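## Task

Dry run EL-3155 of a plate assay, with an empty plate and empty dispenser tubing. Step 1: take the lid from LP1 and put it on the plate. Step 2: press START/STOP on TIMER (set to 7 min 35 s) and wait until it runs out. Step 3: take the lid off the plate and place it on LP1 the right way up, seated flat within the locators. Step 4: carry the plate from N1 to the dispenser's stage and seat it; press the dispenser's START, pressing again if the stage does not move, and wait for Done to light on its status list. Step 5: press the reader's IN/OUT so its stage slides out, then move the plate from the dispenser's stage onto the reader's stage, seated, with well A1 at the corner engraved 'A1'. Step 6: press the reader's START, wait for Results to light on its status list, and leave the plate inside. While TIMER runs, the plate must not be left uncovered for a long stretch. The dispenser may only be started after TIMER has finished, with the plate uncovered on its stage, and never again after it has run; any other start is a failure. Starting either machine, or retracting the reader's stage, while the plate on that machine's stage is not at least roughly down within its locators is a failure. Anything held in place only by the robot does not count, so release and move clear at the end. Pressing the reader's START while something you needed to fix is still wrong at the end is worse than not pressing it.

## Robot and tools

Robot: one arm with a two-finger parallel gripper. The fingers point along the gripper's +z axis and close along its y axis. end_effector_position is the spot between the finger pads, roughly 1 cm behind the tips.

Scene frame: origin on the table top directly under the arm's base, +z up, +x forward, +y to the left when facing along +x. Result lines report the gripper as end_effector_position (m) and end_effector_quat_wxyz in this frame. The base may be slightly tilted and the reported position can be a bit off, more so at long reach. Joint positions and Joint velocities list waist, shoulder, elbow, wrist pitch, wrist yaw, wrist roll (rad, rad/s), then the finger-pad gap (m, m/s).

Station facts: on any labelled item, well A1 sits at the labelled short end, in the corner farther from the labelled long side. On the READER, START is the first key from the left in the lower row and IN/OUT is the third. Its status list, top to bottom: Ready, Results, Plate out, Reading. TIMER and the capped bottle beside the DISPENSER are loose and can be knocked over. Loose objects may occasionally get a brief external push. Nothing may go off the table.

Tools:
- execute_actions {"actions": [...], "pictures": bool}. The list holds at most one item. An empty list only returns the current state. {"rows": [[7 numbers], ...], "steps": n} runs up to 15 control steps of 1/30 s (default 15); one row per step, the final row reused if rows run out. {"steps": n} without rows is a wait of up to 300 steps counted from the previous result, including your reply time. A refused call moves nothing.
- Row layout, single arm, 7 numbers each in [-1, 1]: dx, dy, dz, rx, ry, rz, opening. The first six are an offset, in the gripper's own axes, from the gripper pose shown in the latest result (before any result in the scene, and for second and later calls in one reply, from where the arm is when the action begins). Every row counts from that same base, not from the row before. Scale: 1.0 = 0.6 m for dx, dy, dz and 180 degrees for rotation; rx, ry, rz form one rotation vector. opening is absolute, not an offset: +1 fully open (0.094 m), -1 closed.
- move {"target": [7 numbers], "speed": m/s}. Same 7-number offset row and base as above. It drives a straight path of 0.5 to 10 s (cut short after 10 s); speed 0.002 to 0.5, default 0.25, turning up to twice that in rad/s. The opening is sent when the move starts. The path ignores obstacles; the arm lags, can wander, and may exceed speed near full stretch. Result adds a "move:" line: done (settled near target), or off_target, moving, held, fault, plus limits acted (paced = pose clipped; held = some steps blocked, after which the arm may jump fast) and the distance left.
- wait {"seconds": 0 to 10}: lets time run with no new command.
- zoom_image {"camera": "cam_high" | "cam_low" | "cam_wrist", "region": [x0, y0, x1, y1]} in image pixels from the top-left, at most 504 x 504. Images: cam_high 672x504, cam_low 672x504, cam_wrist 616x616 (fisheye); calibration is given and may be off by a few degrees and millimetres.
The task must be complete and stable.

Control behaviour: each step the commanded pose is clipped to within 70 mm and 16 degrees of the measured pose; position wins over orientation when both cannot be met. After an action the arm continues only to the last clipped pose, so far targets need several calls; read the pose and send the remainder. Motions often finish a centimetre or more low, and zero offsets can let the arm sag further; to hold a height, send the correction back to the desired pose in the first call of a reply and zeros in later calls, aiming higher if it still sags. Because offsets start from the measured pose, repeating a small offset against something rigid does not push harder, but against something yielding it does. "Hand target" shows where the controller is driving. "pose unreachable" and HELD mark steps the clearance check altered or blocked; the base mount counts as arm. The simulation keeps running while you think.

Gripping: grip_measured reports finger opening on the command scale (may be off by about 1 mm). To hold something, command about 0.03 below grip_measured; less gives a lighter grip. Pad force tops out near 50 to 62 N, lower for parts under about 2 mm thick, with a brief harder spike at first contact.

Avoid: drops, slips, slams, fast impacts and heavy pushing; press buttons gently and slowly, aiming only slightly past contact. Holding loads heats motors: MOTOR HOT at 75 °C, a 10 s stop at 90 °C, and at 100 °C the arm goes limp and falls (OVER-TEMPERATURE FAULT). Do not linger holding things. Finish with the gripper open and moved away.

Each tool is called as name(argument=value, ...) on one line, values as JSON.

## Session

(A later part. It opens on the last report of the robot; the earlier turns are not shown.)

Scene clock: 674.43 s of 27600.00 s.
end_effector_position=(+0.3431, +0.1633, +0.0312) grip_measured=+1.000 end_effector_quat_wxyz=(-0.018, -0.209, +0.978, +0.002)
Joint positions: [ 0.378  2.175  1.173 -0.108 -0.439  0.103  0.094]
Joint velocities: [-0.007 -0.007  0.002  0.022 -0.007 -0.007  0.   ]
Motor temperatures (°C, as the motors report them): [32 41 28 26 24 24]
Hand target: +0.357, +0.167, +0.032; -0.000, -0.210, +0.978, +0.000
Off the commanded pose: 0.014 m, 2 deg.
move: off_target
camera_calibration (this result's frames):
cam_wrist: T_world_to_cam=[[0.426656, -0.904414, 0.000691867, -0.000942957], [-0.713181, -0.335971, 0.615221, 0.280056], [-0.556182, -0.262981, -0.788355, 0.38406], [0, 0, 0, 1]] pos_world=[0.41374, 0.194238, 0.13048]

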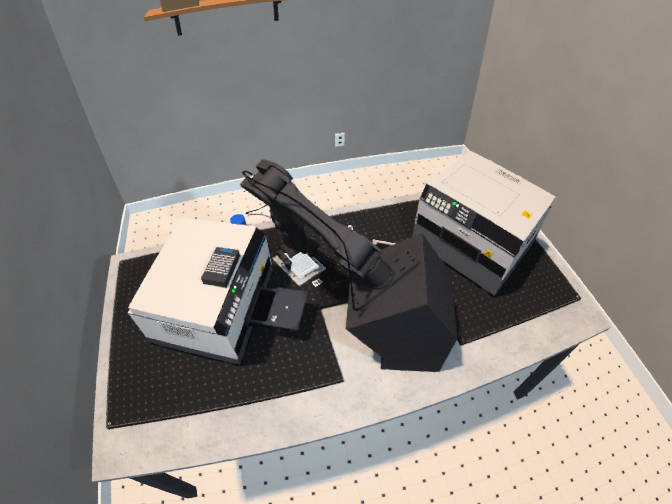

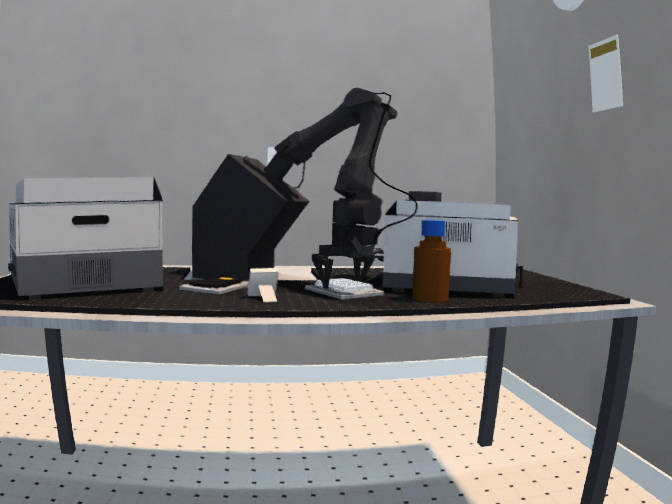

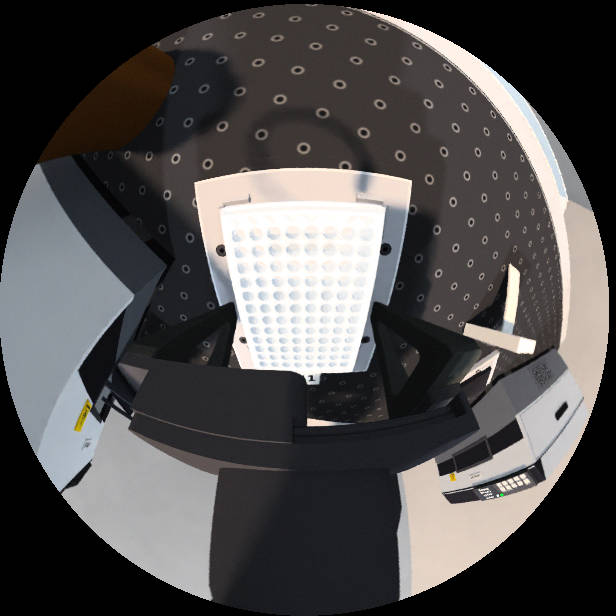

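execute_actions(actions=[{"rows":[[-0.024,-0.004,-0.002,0.003,-0.011,0,0.9],[-0.024,-0.004,-0.002,0.003,-0.011,0,0.83],[-0.024,-0.004,-0.002,0.003,-0.011,0,0.77],[-0.024,-0.004,-0.002,0.003,-0.011,0,0.70]]}], pictures=false)

move(target=[0,0,-0.33,0,-0.008,0,0.70], speed=0.1)

zoom_image(camera="cam_high", region=[200,220,360,370])

Scene clock: 678.20 s of 27600.00 s.
end_effector_position=(+0.3434, +0.1632, +0.0311) grip_measured=+0.744 end_effector_quat_wxyz=(-0.018, -0.207, +0.978, +0.001)
Joint positions: [ 0.378  2.176  1.173 -0.106 -0.439  0.107  0.082]
Joint velocities: [ 0.017 -0.012 -0.002 -0.081 -0.051 -0.081 -0.001]
Motor temperatures (°C, as the motors report them): [32 42 28 26 24 24]
Hand target: +0.357, +0.167, +0.032; -0.000, -0.209, +0.978, +0.001
Off the commanded pose: 0.014 m, 2 deg.
Steps of this call (steps 1 to 98: nothing new was sent; steps 99 to 113: all 15 steps of this action). Readings (end_effector_position):
99: (+0.3432, +0.1632, +0.0311)
100: (+0.3432, +0.1632, +0.0311)
102: (+0.3433, +0.1632, +0.0311)
106: (+0.3433, +0.1632, +0.0311)
113: the state above

Scene clock: 681.00 s of 27600.00 s.
end_effector_position=(+0.3358, +0.1593, +0.2141) grip_measured=+0.744 end_effector_quat_wxyz=(-0.028, -0.199, +0.980, +0.002)
Joint positions: [ 0.128  1.669  1.137 -0.724 -0.54  -0.149  0.082]
Joint velocities: [-0.002  0.007  0.012  0.037  0.007 -0.095  0.   ]
Motor temperatures (°C, as the motors report them): [32 42 28 26 24 24]
Hand target: +0.349, +0.165, +0.228; -0.005, -0.206, +0.978, +0.006
Off the commanded pose: 0.021 m, 3 deg.
move: off_target
camera_calibration (this result's frames):
cam_wrist: T_world_to_cam=[[0.408855, -0.912587, -0.00480182, 0.00690587], [-0.70772, -0.320384, 0.629672, 0.153621], [-0.576168, -0.254046, -0.776847, 0.52593], [0, 0, 0, 1]] pos_world=[0.408922, 0.189131, 0.311869]

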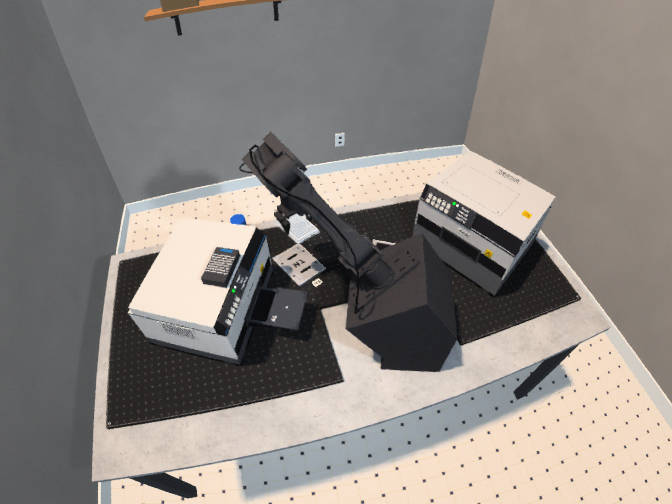

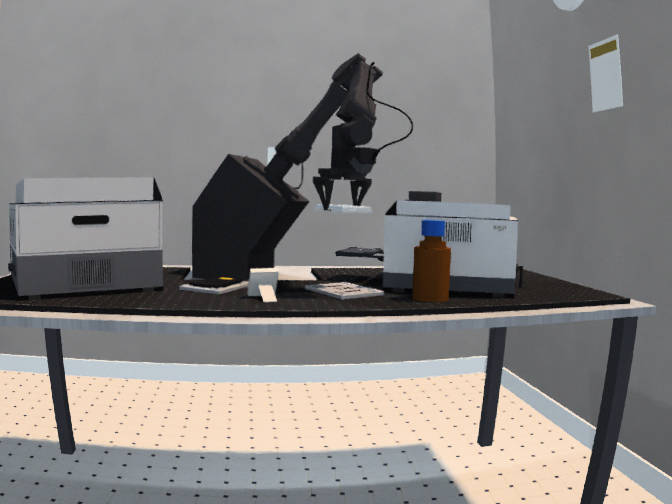

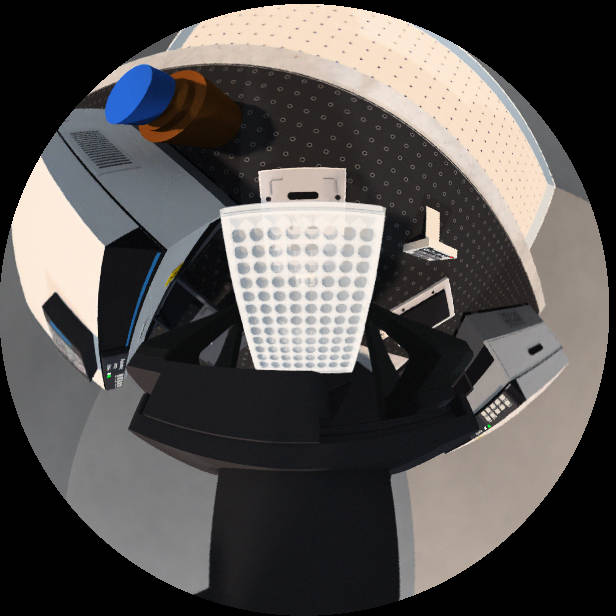

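Region (200, 220, 360, 370) of cam_high's 672x504 image, scaled by 3.150, with more detail than that image has; it fills the top 472 rows of this view, and the rest is white.

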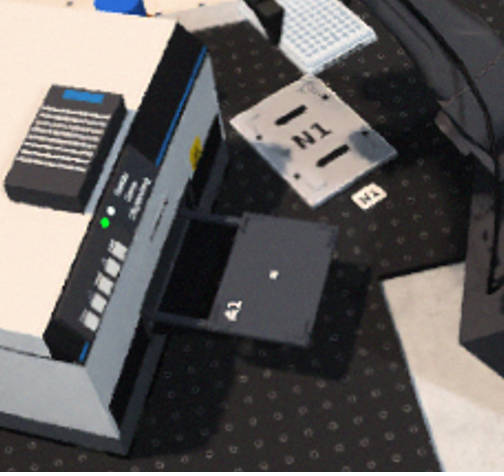

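move(target=[0.282,0.257,0.02,0,-0.012,0.283,0.70], speed=0.15)

Scene clock: 689.47 s of 27600.00 s.
end_effector_position=(+0.1190, +0.2339, +0.2086) grip_measured=+0.744 end_effector_quat_wxyz=(-0.015, +0.236, +0.972, -0.017)
Joint positions: [ 0.96   1.     0.559 -0.536 -0.125  1.518  0.082]
Joint velocities: [ 0.017 -0.012  0.022  0.037  0.066 -0.066  0.   ]
Motor temperatures (°C, as the motors report them): [31 42 28 26 24 24]
Hand target: +0.120, +0.232, +0.210; -0.005, +0.237, +0.971, -0.014
Off the commanded pose: 0.005 m, 2 deg.
move: done
camera_calibration (this result's frames):
cam_wrist: T_world_to_cam=[[-0.439117, -0.896927, 0.0519425, 0.249035], [-0.701032, 0.378222, 0.604568, -0.131459], [-0.561899, 0.229063, -0.794858, 0.304768], [0, 0, 0, 1]] pos_world=[0.188448, 0.203276, 0.308788]

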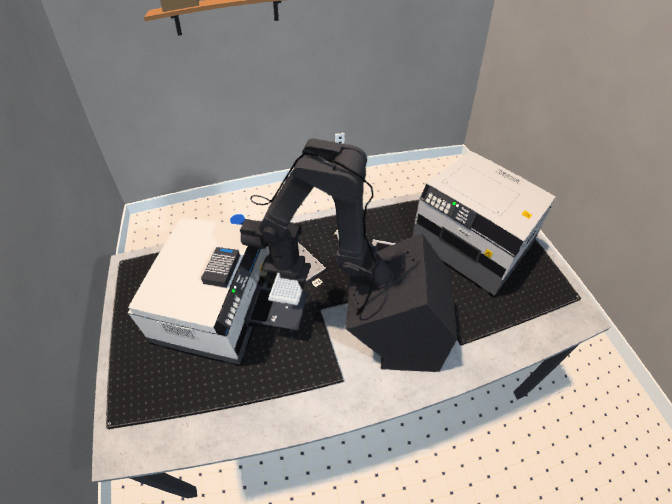

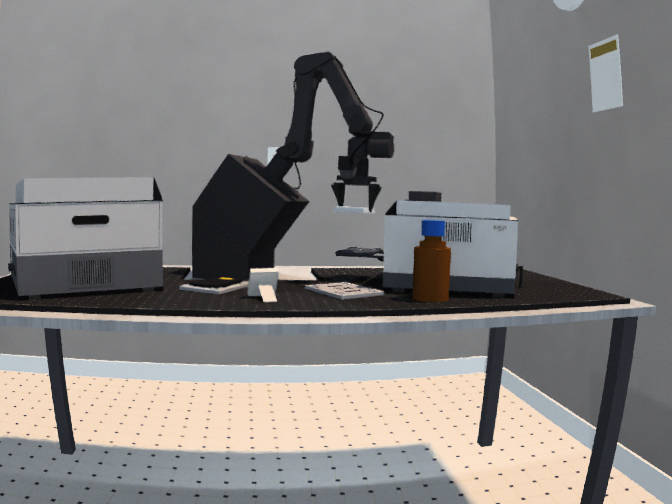

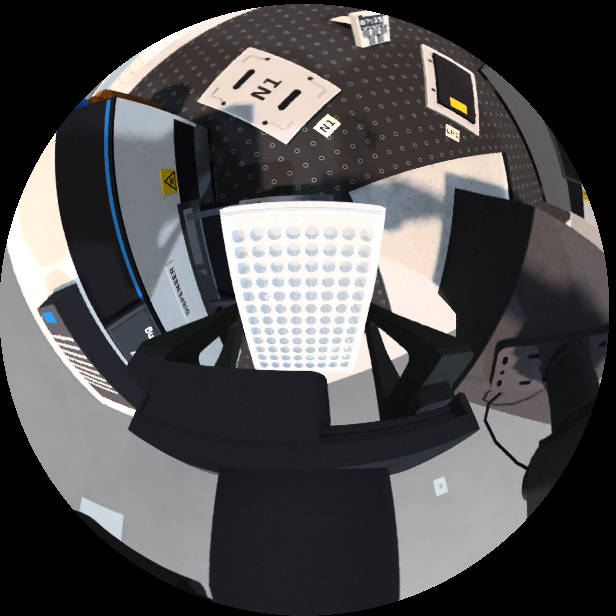

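move(target=[0.024,0.024,0.11,-0.018,0,0,0.70], speed=0.07)

zoom_image(camera="cam_wrist", region=[180,140,430,390])

Scene clock: 694.10 s of 27600.00 s.
end_effector_position=(+0.1128, +0.2590, +0.1461) grip_measured=+0.744 end_effector_quat_wxyz=(-0.014, +0.234, +0.972, +0.019)
Joint positions: [ 1.063  1.286  0.504 -0.116 -0.08   1.603  0.082]
Joint velocities: [-0.007  0.007  0.012  0.037 -0.007 -0.022 -0.001]
Motor temperatures (°C, as the motors report them): [30 41 28 26 24 24]
Hand target: +0.111, +0.251, +0.143; -0.008, +0.235, +0.972, +0.010
Off the commanded pose: 0.009 m, 1 deg.
move: done
camera_calibration (this result's frames):
cam_wrist: T_world_to_cam=[[-0.436495, -0.899498, -0.0193682, 0.282791], [-0.713787, 0.333111, 0.616073, -0.096059], [-0.547705, 0.282738, -0.787451, 0.229298], [0, 0, 0, 1]] pos_world=[0.180459, 0.221538, 0.245217]

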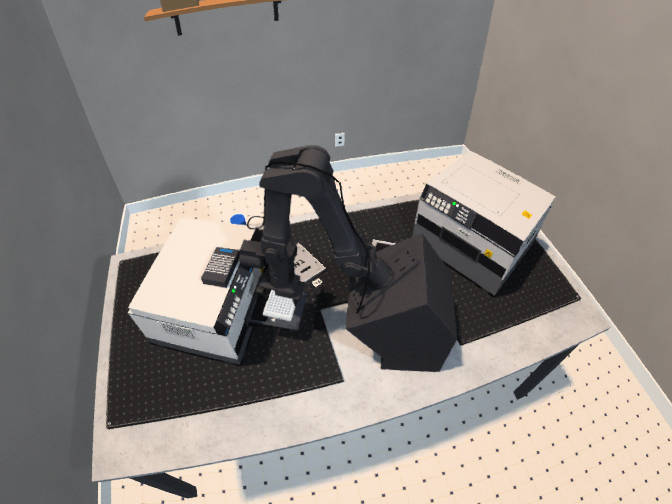

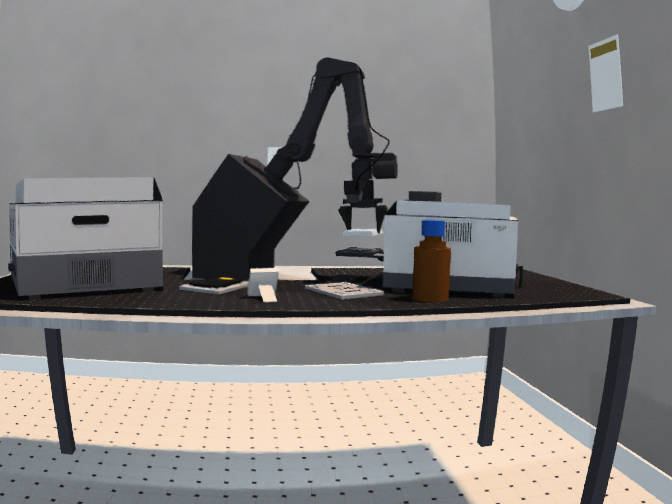

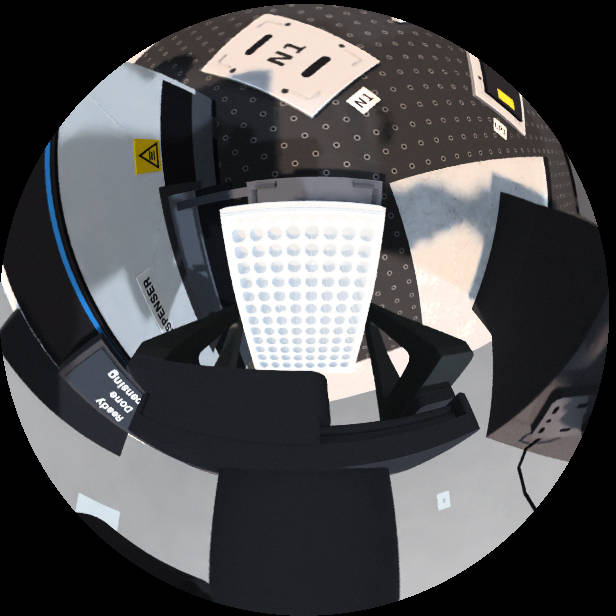

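Region (180, 140, 430, 390) of cam_wrist's 616x616 image, scaled by 2.016, with more detail than that image has.

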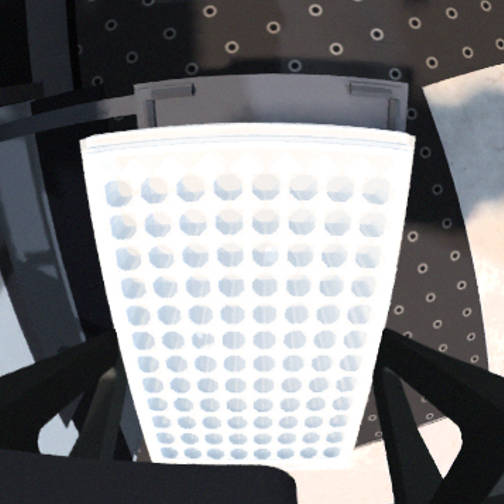

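move(target=[-0.016,-0.026,0.046,0.009,-0.004,0,0.70], speed=0.04)

zoom_image(camera="cam_wrist", region=[180,140,430,390])

Scene clock: 699.17 s of 27600.00 s.
end_effector_position=(+0.1143, +0.2510, +0.1203) grip_measured=+0.744 end_effector_quat_wxyz=(-0.013, +0.233, +0.972, +0.012)
Joint positions: [ 1.051  1.419  0.49   0.018 -0.081  1.591  0.082]
Joint velocities: [ 0.007 -0.022  0.002 -0.037 -0.022  0.051 -0.   ]
Motor temperatures (°C, as the motors report them): [30 40 28 26 24 24]
Hand target: +0.114, +0.242, +0.118; -0.012, +0.234, +0.972, +0.004
Off the commanded pose: 0.009 m, 1 deg.
move: done
camera_calibration (this result's frames):
cam_wrist: T_world_to_cam=[[-0.434578, -0.900608, -0.00691265, 0.274361], [-0.714443, 0.340053, 0.611502, -0.0775665], [-0.548373, 0.270684, -0.791212, 0.215588], [0, 0, 0, 1]] pos_world=[0.182037, 0.215112, 0.219905]

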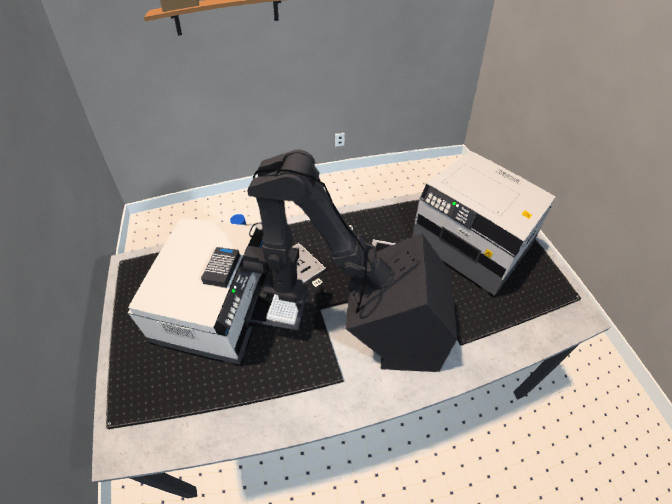

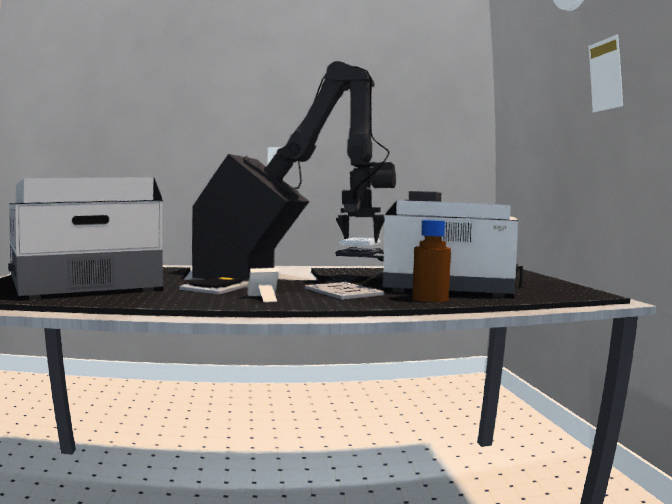

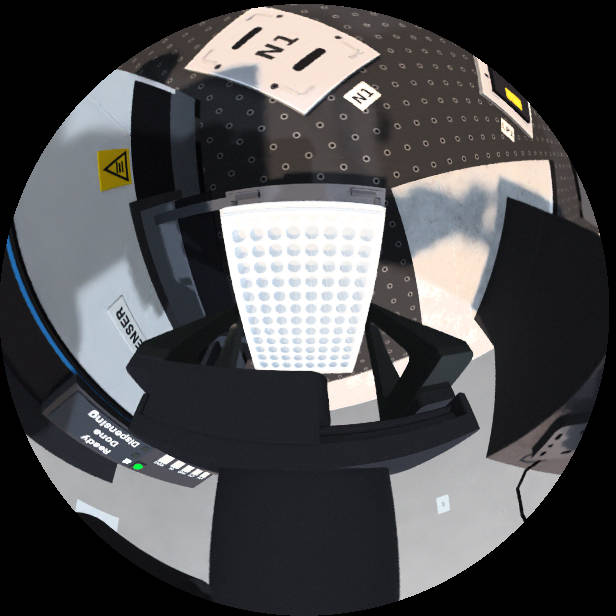

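Region (180, 140, 430, 390) of cam_wrist's 616x616 image, scaled by 2.016, with more detail than that image has.

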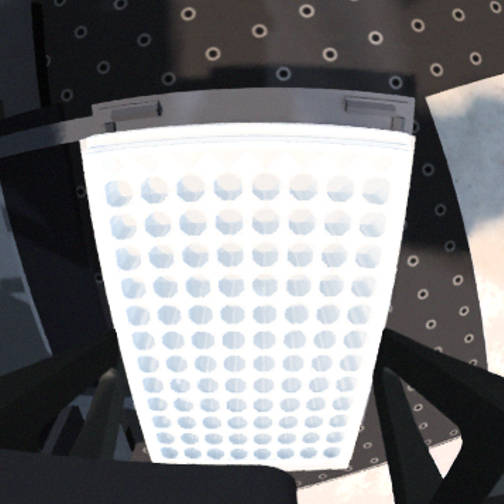

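move(target=[-0.010,-0.019,0.020,0.005,-0.002,-0.004,0.70], speed=0.02)

zoom_image(camera="cam_wrist", region=[180,140,430,390])

Scene clock: 703.47 s of 27600.00 s.
end_effector_position=(+0.1162, +0.2509, +0.1107) grip_measured=+0.744 end_effector_quat_wxyz=(-0.012, +0.226, +0.974, +0.016)
Joint positions: [ 1.045  1.472  0.49   0.077 -0.085  1.573  0.082]
Joint velocities: [-0.007  0.007 -0.027  0.007  0.037  0.022  0.001]
Motor temperatures (°C, as the motors report them): [30 39 27 26 24 24]
Hand target: +0.114, +0.239, +0.108; -0.012, +0.227, +0.974, +0.004
Off the commanded pose: 0.013 m, 1 deg.
move: off_target
camera_calibration (this result's frames):
cam_wrist: T_world_to_cam=[[-0.422134, -0.906429, -0.01378, 0.275767], [-0.721069, 0.326519, 0.611101, -0.0660904], [-0.54942, 0.267903, -0.791433, 0.209954], [0, 0, 0, 1]] pos_world=[0.184108, 0.215296, 0.210352]

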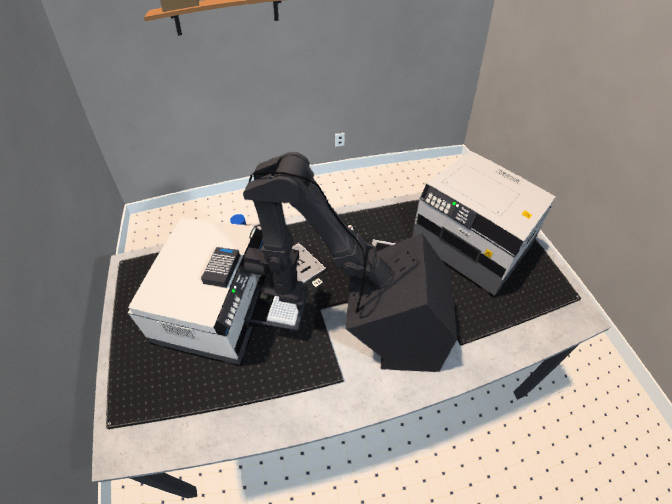

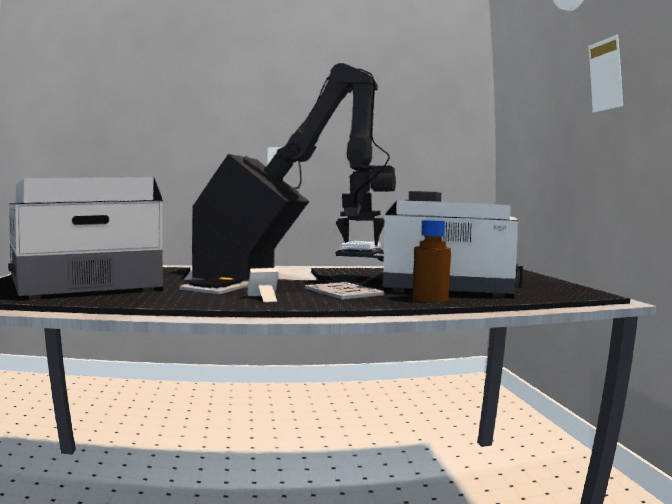

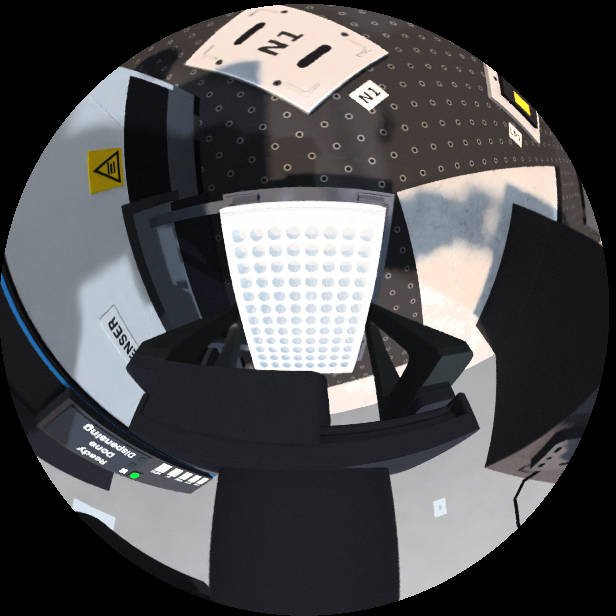

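Region (180, 140, 430, 390) of cam_wrist's 616x616 image, scaled by 2.016, with more detail than that image has.

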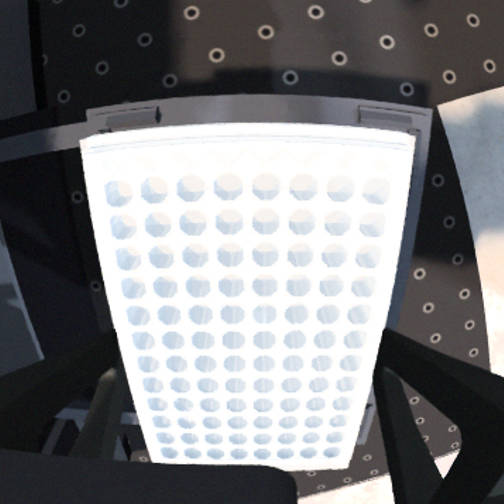

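execute_actions(actions=[{"rows":[[-0.0055,-0.0265,0.0045,0.0137,-0.002,0,0.70]]}], pictures=false)

execute_actions(actions=[{"steps":10}])

zoom_image(camera="cam_wrist", region=[180,140,430,390])

Scene clock: 707.63 s of 27600.00 s.
end_effector_position=(+0.1161, +0.2506, +0.1107) grip_measured=+0.744 end_effector_quat_wxyz=(-0.012, +0.225, +0.974, +0.015)
Joint positions: [ 1.045  1.472  0.49   0.076 -0.085  1.571  0.082]
Joint velocities: [ 0.012 -0.012  0.007  0.022 -0.051 -0.051 -0.001]
Motor temperatures (°C, as the motors report them): [30 39 27 26 24 24]
Hand target: +0.112, +0.235, +0.108; -0.014, +0.226, +0.974, -0.006
Off the commanded pose: 0.016 m, 2 deg.
Steps of this call (steps 1 to 110: nothing new was sent; steps 111 to 125: all 15 steps of this action). Readings (end_effector_position):
111: (+0.1165, +0.2515, +0.1108)
112: (+0.1165, +0.2515, +0.1107)
114: (+0.1163, +0.2511, +0.1107)
118: (+0.1162, +0.2508, +0.1107)
125: the state above

Scene clock: 707.97 s of 27600.00 s.
end_effector_position=(+0.1161, +0.2506, +0.1107) grip_measured=+0.744 end_effector_quat_wxyz=(-0.012, +0.225, +0.974, +0.015)
Joint positions: [ 1.045  1.472  0.49   0.076 -0.085  1.571  0.082]
Joint velocities: [-0.017  0.007 -0.012  0.007 -0.037  0.022 -0.001]
Motor temperatures (°C, as the motors report them): [30 39 27 26 24 24]
Hand target: +0.112, +0.235, +0.108; -0.014, +0.226, +0.974, -0.006
Off the commanded pose: 0.016 m, 2 deg.
Steps of this call (steps 1 to 10: nothing new was sent). Readings (end_effector_position):
1: (+0.1161, +0.2506, +0.1107)
2: (+0.1161, +0.2506, +0.1107)
4: (+0.1161, +0.2506, +0.1107)
8: (+0.1161, +0.2506, +0.1107)
10: the state above
camera_calibration (this result's frames):
cam_wrist: T_world_to_cam=[[-0.419776, -0.907539, -0.0127164, 0.27537], [-0.721669, 0.325241, 0.611075, -0.0656997], [-0.550438, 0.265691, -0.791471, 0.210625], [0, 0, 0, 1]] pos_world=[0.184116, 0.215316, 0.210353]

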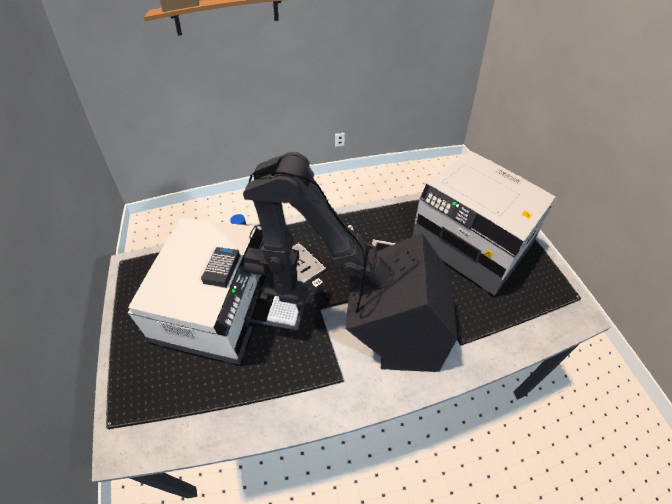

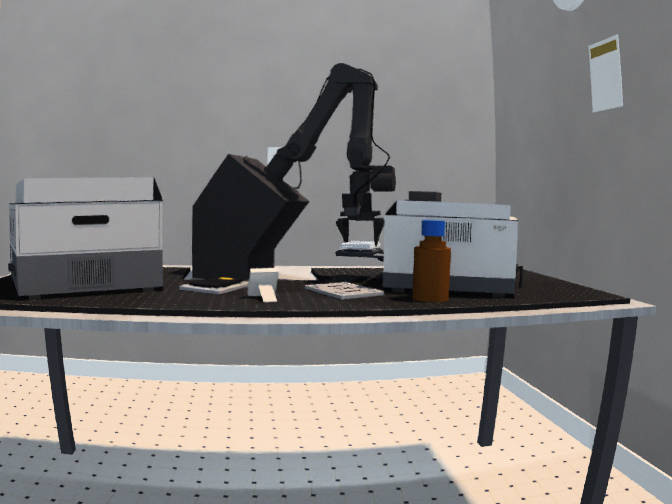

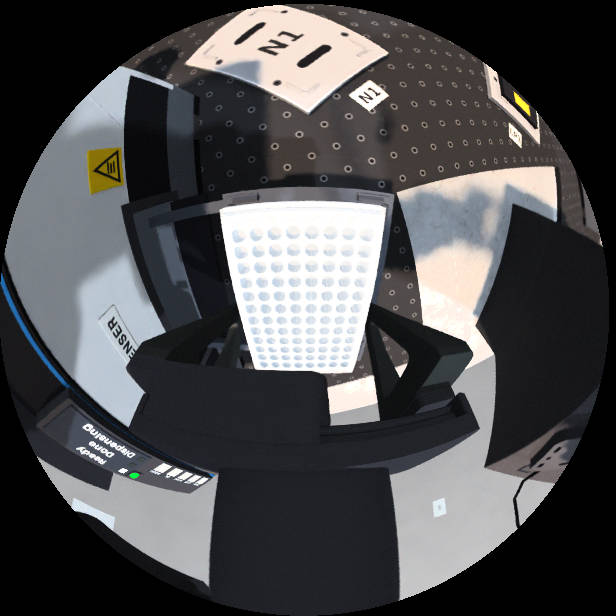

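Region (180, 140, 430, 390) of cam_wrist's 616x616 image, scaled by 2.016, with more detail than that image has.

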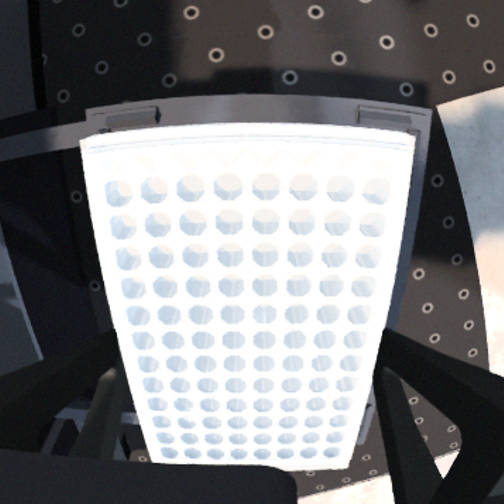

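execute_actions(actions=[{"rows":[[-0.0055,-0.026,0.0055,0.0133,-0.002,0.001,0.70],[-0.0055,-0.026,0.0065,0.0133,-0.002,0.001,0.70],[-0.0055,-0.026,0.0075,0.0133,-0.002,0.001,0.70],[-0.0055,-0.026,0.0085,0.0133,-0.002,0.001,0.70],[-0.0055,-0.026,0.0095,0.0133,-0.002,0.001,0.70],[-0.0055,-0.026,0.0105,0.0133,-0.002,0.001,0.70],[-0.0055,-0.026,0.0115,0.0133,-0.002,0.001,0.70]]}], pictures=false)

execute_actions(actions=[{"steps":15}])

zoom_image(camera="cam_wrist", region=[180,140,430,390])

Scene clock: 713.13 s of 27600.00 s.
end_effector_position=(+0.1132, +0.2440, +0.1055) grip_measured=+0.744 end_effector_quat_wxyz=(-0.015, +0.226, +0.974, +0.002)
Joint positions: [ 1.045  1.5    0.49   0.078 -0.085  1.571  0.082]
Joint velocities: [-0.022 -0.032 -0.002 -0.007 -0.022 -0.022  0.   ]
Motor temperatures (°C, as the motors report them): [29 38 27 26 24 24]
Hand target: +0.112, +0.235, +0.104; -0.014, +0.226, +0.974, -0.006
Off the commanded pose: 0.009 m, 1 deg.
Steps of this call (steps 1 to 140: nothing new was sent; steps 141 to 155: all 15 steps of this action). Readings (end_effector_position):
141: (+0.1161, +0.2506, +0.1107)
142: (+0.1160, +0.2503, +0.1105)
144: (+0.1153, +0.2489, +0.1094)
148: (+0.1135, +0.2448, +0.1063)
155: the state above

Scene clock: 713.63 s of 27600.00 s.
end_effector_position=(+0.1132, +0.2440, +0.1055) grip_measured=+0.744 end_effector_quat_wxyz=(-0.015, +0.226, +0.974, +0.002)
Joint positions: [ 1.045  1.5    0.49   0.078 -0.085  1.571  0.082]
Joint velocities: [ 0.022  0.007 -0.007 -0.022  0.007 -0.051  0.   ]
Motor temperatures (°C, as the motors report them): [29 38 27 26 24 24]
Hand target: +0.112, +0.235, +0.104; -0.014, +0.226, +0.974, -0.006
Off the commanded pose: 0.009 m, 1 deg.
Steps of this call (steps 1 to 15: nothing new was sent). Readings (end_effector_position):
1: (+0.1132, +0.2440, +0.1055)
2: (+0.1132, +0.2440, +0.1055)
4: (+0.1132, +0.2440, +0.1055)
8: (+0.1132, +0.2440, +0.1055)
15: the state above
camera_calibration (this result's frames):
cam_wrist: T_world_to_cam=[[-0.421075, -0.906924, 0.0135595, 0.265317], [-0.714128, 0.340705, 0.611507, -0.0671343], [-0.55921, 0.247807, -0.791123, 0.211961], [0, 0, 0, 1]] pos_world=[0.182307, 0.21097, 0.205143]

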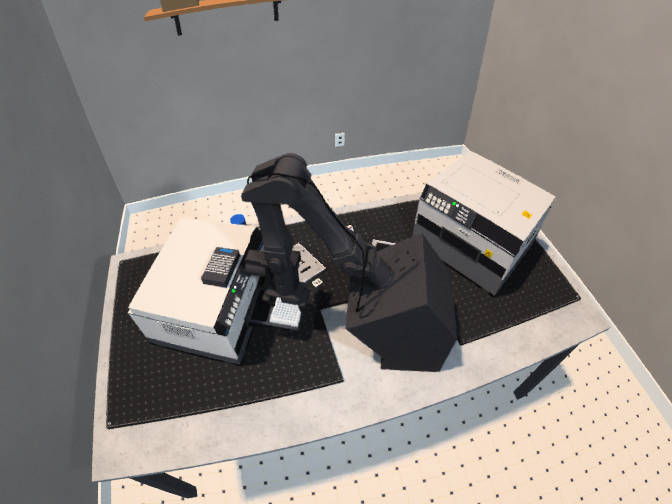

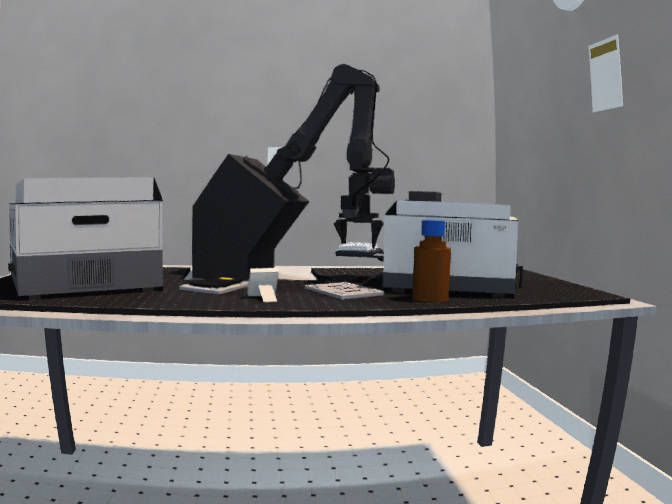

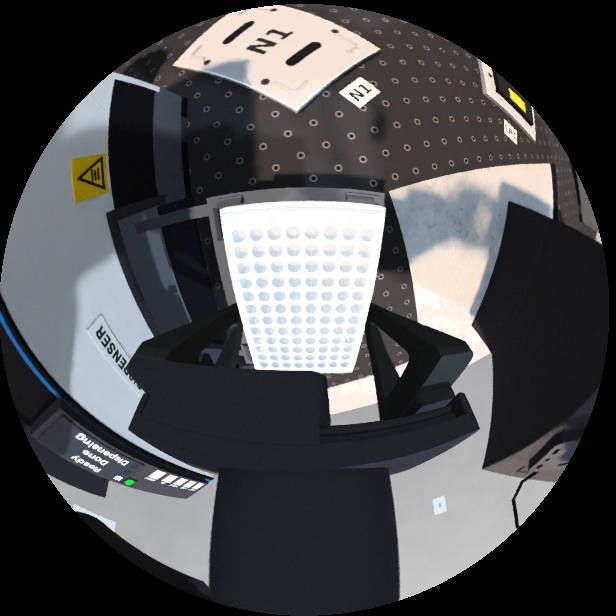

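Region (180, 140, 430, 390) of cam_wrist's 616x616 image, scaled by 2.016, with more detail than that image has.

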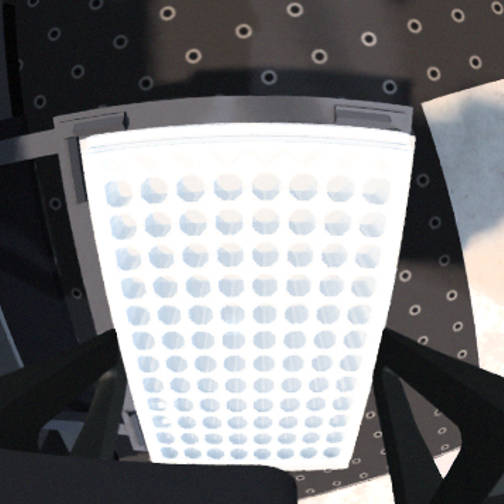

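execute_actions(actions=[{"rows":[[-0.005,-0.0078,0.003,-0.0003,-0.002,0.0,0.70]]}], pictures=false)

execute_actions(actions=[{"steps":15}])

zoom_image(camera="cam_wrist", region=[180,140,430,390])

Scene clock: 717.80 s of 27600.00 s.
end_effector_position=(+0.1135, +0.2446, +0.1055) grip_measured=+0.744 end_effector_quat_wxyz=(-0.015, +0.225, +0.974, +0.004)
Joint positions: [ 1.045  1.5    0.49   0.081 -0.085  1.571  0.082]
Joint velocities: [-0.012 -0.022 -0.002  0.007 -0.022 -0.037  0.   ]
Motor temperatures (°C, as the motors report them): [29 38 27 26 24 24]
Hand target: +0.114, +0.239, +0.104; -0.012, +0.226, +0.974, +0.002
Off the commanded pose: 0.006 m, 0 deg.
Steps of this call (steps 1 to 110: nothing new was sent; steps 111 to 125: all 15 steps of this action). Readings (end_effector_position):
111: (+0.1133, +0.2443, +0.1055)
112: (+0.1134, +0.2444, +0.1055)
114: (+0.1135, +0.2446, +0.1055)
118: (+0.1135, +0.2446, +0.1055)
125: the state above

Scene clock: 718.30 s of 27600.00 s.
end_effector_position=(+0.1135, +0.2446, +0.1055) grip_measured=+0.744 end_effector_quat_wxyz=(-0.015, +0.225, +0.974, +0.004)
Joint positions: [ 1.045  1.5    0.49   0.081 -0.085  1.571  0.082]
Joint velocities: [ 0.002  0.007 -0.002  0.007 -0.037  0.081 -0.001]
Motor temperatures (°C, as the motors report them): [29 38 27 26 24 24]
Hand target: +0.114, +0.239, +0.104; -0.012, +0.226, +0.974, +0.002
Off the commanded pose: 0.006 m, 0 deg.
Steps of this call (steps 1 to 15: nothing new was sent). Readings (end_effector_position):
1: (+0.1135, +0.2446, +0.1055)
2: (+0.1135, +0.2446, +0.1055)
4: (+0.1135, +0.2446, +0.1055)
8: (+0.1135, +0.2446, +0.1055)
15: the state above
camera_calibration (this result's frames):
cam_wrist: T_world_to_cam=[[-0.420957, -0.907015, 0.0108939, 0.266269], [-0.714895, 0.339136, 0.611484, -0.0666553], [-0.558319, 0.249621, -0.791182, 0.211438], [0, 0, 0, 1]] pos_world=[0.182486, 0.211336, 0.205143]

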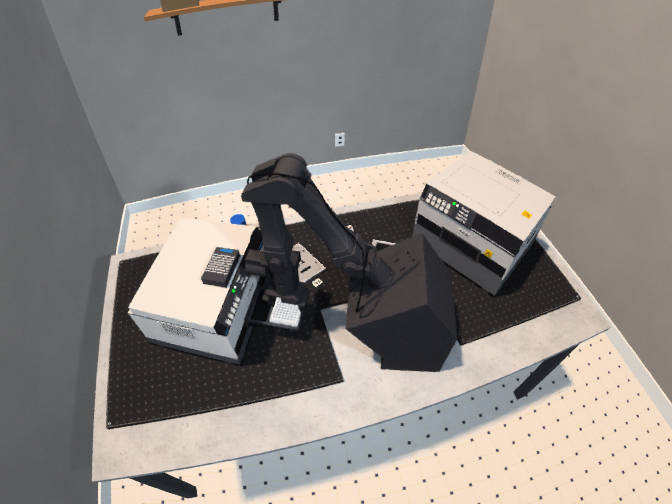

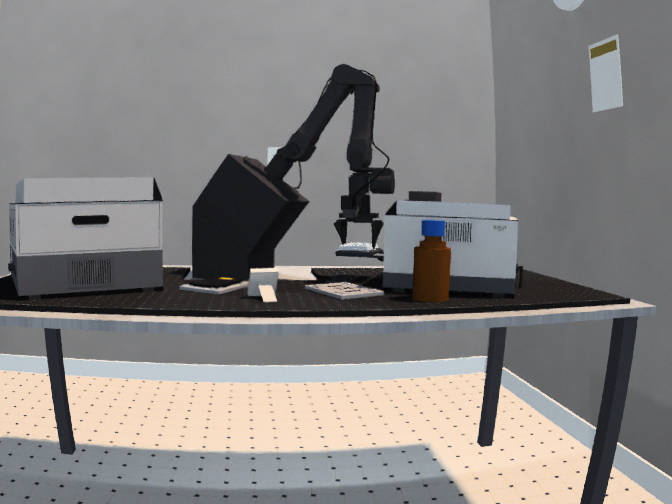

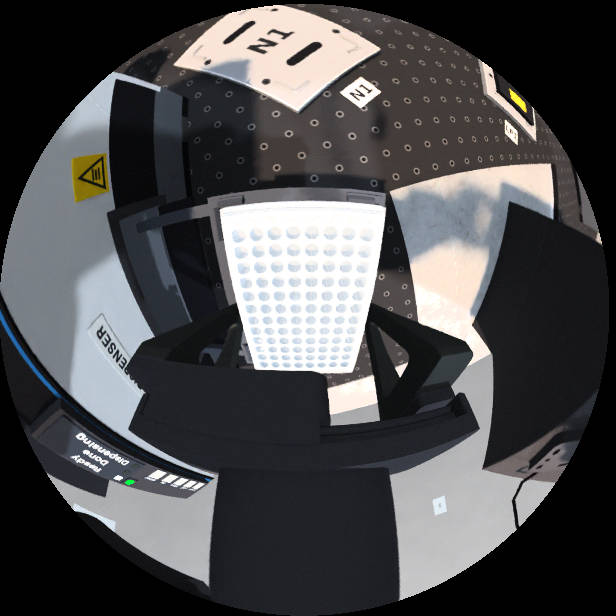

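Region (180, 140, 430, 390) of cam_wrist's 616x616 image, scaled by 2.016, with more detail than that image has.

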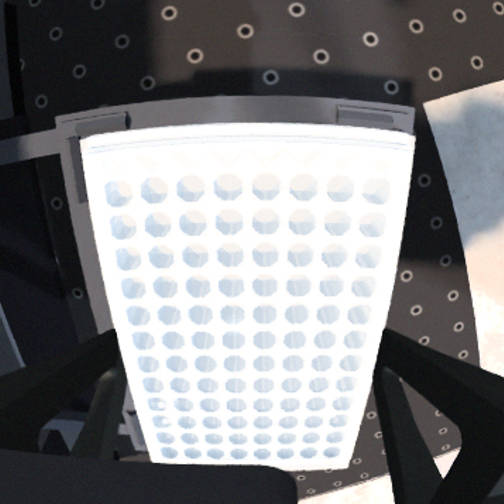

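execute_actions(actions=[{"rows":[[-0.005,-0.008,0.0,0.0006,-0.002,0.0,0.70],[-0.005,-0.007,-0.002,0.0,-0.002,0.0,0.70],[-0.005,-0.006,-0.004,-0.001,-0.002,0.0,0.70],[-0.005,-0.005,-0.006,-0.002,-0.002,0.0,0.70],[-0.005,-0.004,-0.008,-0.003,-0.002,0.0,0.70]]}], pictures=false)

execute_actions(actions=[{"steps":15}])

zoom_image(camera="cam_wrist", region=[180,140,430,390])

Scene clock: 722.50 s of 27600.00 s.
end_effector_position=(+0.1143, +0.2464, +0.1069) grip_measured=+0.744 end_effector_quat_wxyz=(-0.014, +0.225, +0.974, +0.007)
Joint positions: [ 1.045  1.492  0.49   0.08  -0.085  1.571  0.082]
Joint velocities: [ 0.002  0.017 -0.007  0.007  0.022  0.037 -0.   ]
Motor temperatures (°C, as the motors report them): [29 38 27 26 24 24]
Hand target: +0.115, +0.241, +0.110; -0.010, +0.226, +0.974, +0.007
Off the commanded pose: 0.006 m, 0 deg.
Steps of this call (steps 1 to 111: nothing new was sent; steps 112 to 126: all 15 steps of this action). Readings (end_effector_position):
112: (+0.1135, +0.2446, +0.1055)
113: (+0.1135, +0.2446, +0.1055)
115: (+0.1135, +0.2446, +0.1055)
119: (+0.1141, +0.2460, +0.1066)
126: the state above

Scene clock: 723.00 s of 27600.00 s.
end_effector_position=(+0.1143, +0.2464, +0.1069) grip_measured=+0.744 end_effector_quat_wxyz=(-0.014, +0.225, +0.974, +0.007)
Joint positions: [ 1.045  1.492  0.49   0.08  -0.085  1.571  0.082]
Joint velocities: [ 0.007 -0.002  0.012  0.081  0.007  0.007 -0.   ]
Motor temperatures (°C, as the motors report them): [29 38 27 26 24 24]
Hand target: +0.115, +0.241, +0.110; -0.010, +0.226, +0.974, +0.007
Off the commanded pose: 0.006 m, 0 deg.
Steps of this call (steps 1 to 15: nothing new was sent). Readings (end_effector_position):
1: (+0.1143, +0.2464, +0.1069)
2: (+0.1143, +0.2464, +0.1069)
4: (+0.1143, +0.2464, +0.1069)
8: (+0.1143, +0.2464, +0.1069)
15: the state above
camera_calibration (this result's frames):
cam_wrist: T_world_to_cam=[[-0.420621, -0.907229, 0.00365843, 0.269039], [-0.716973, 0.334878, 0.611397, -0.0662554], [-0.555902, 0.254544, -0.791315, 0.211064], [0, 0, 0, 1]] pos_world=[0.182991, 0.212542, 0.206542]

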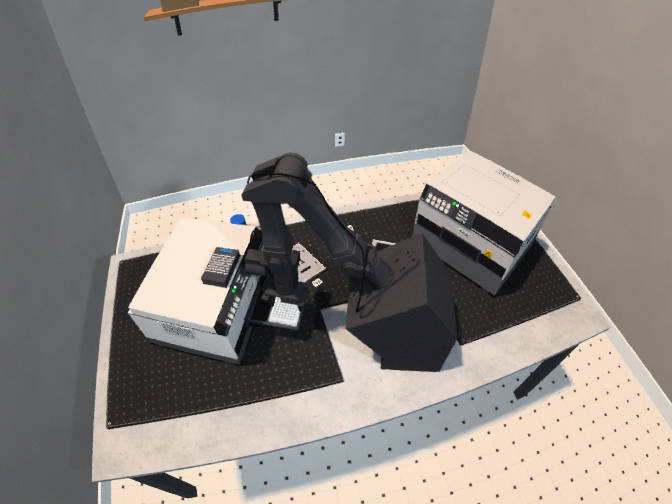

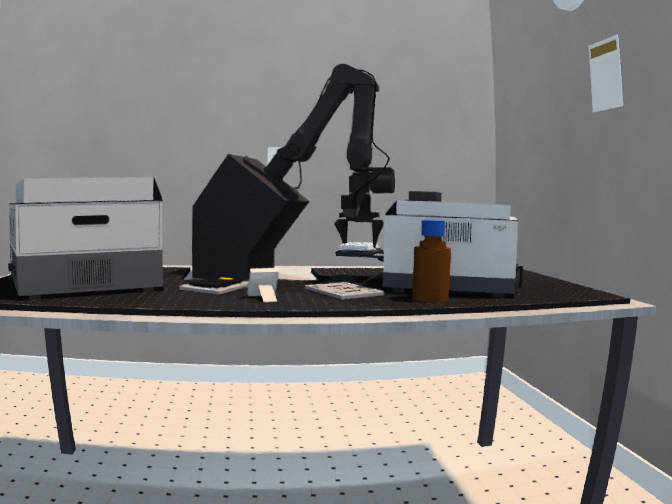

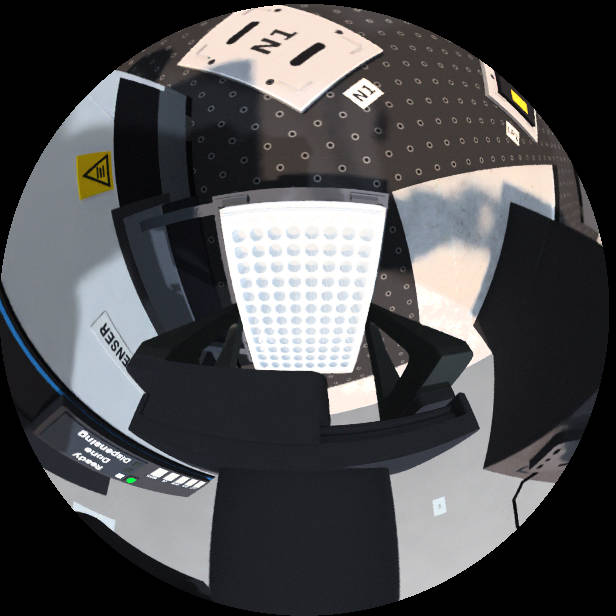

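Region (180, 140, 430, 390) of cam_wrist's 616x616 image, scaled by 2.016, with more detail than that image has.

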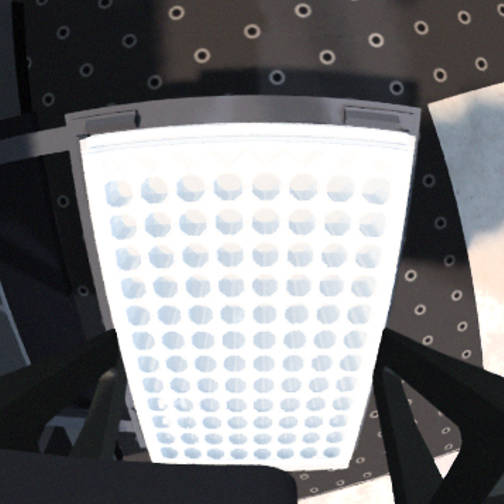

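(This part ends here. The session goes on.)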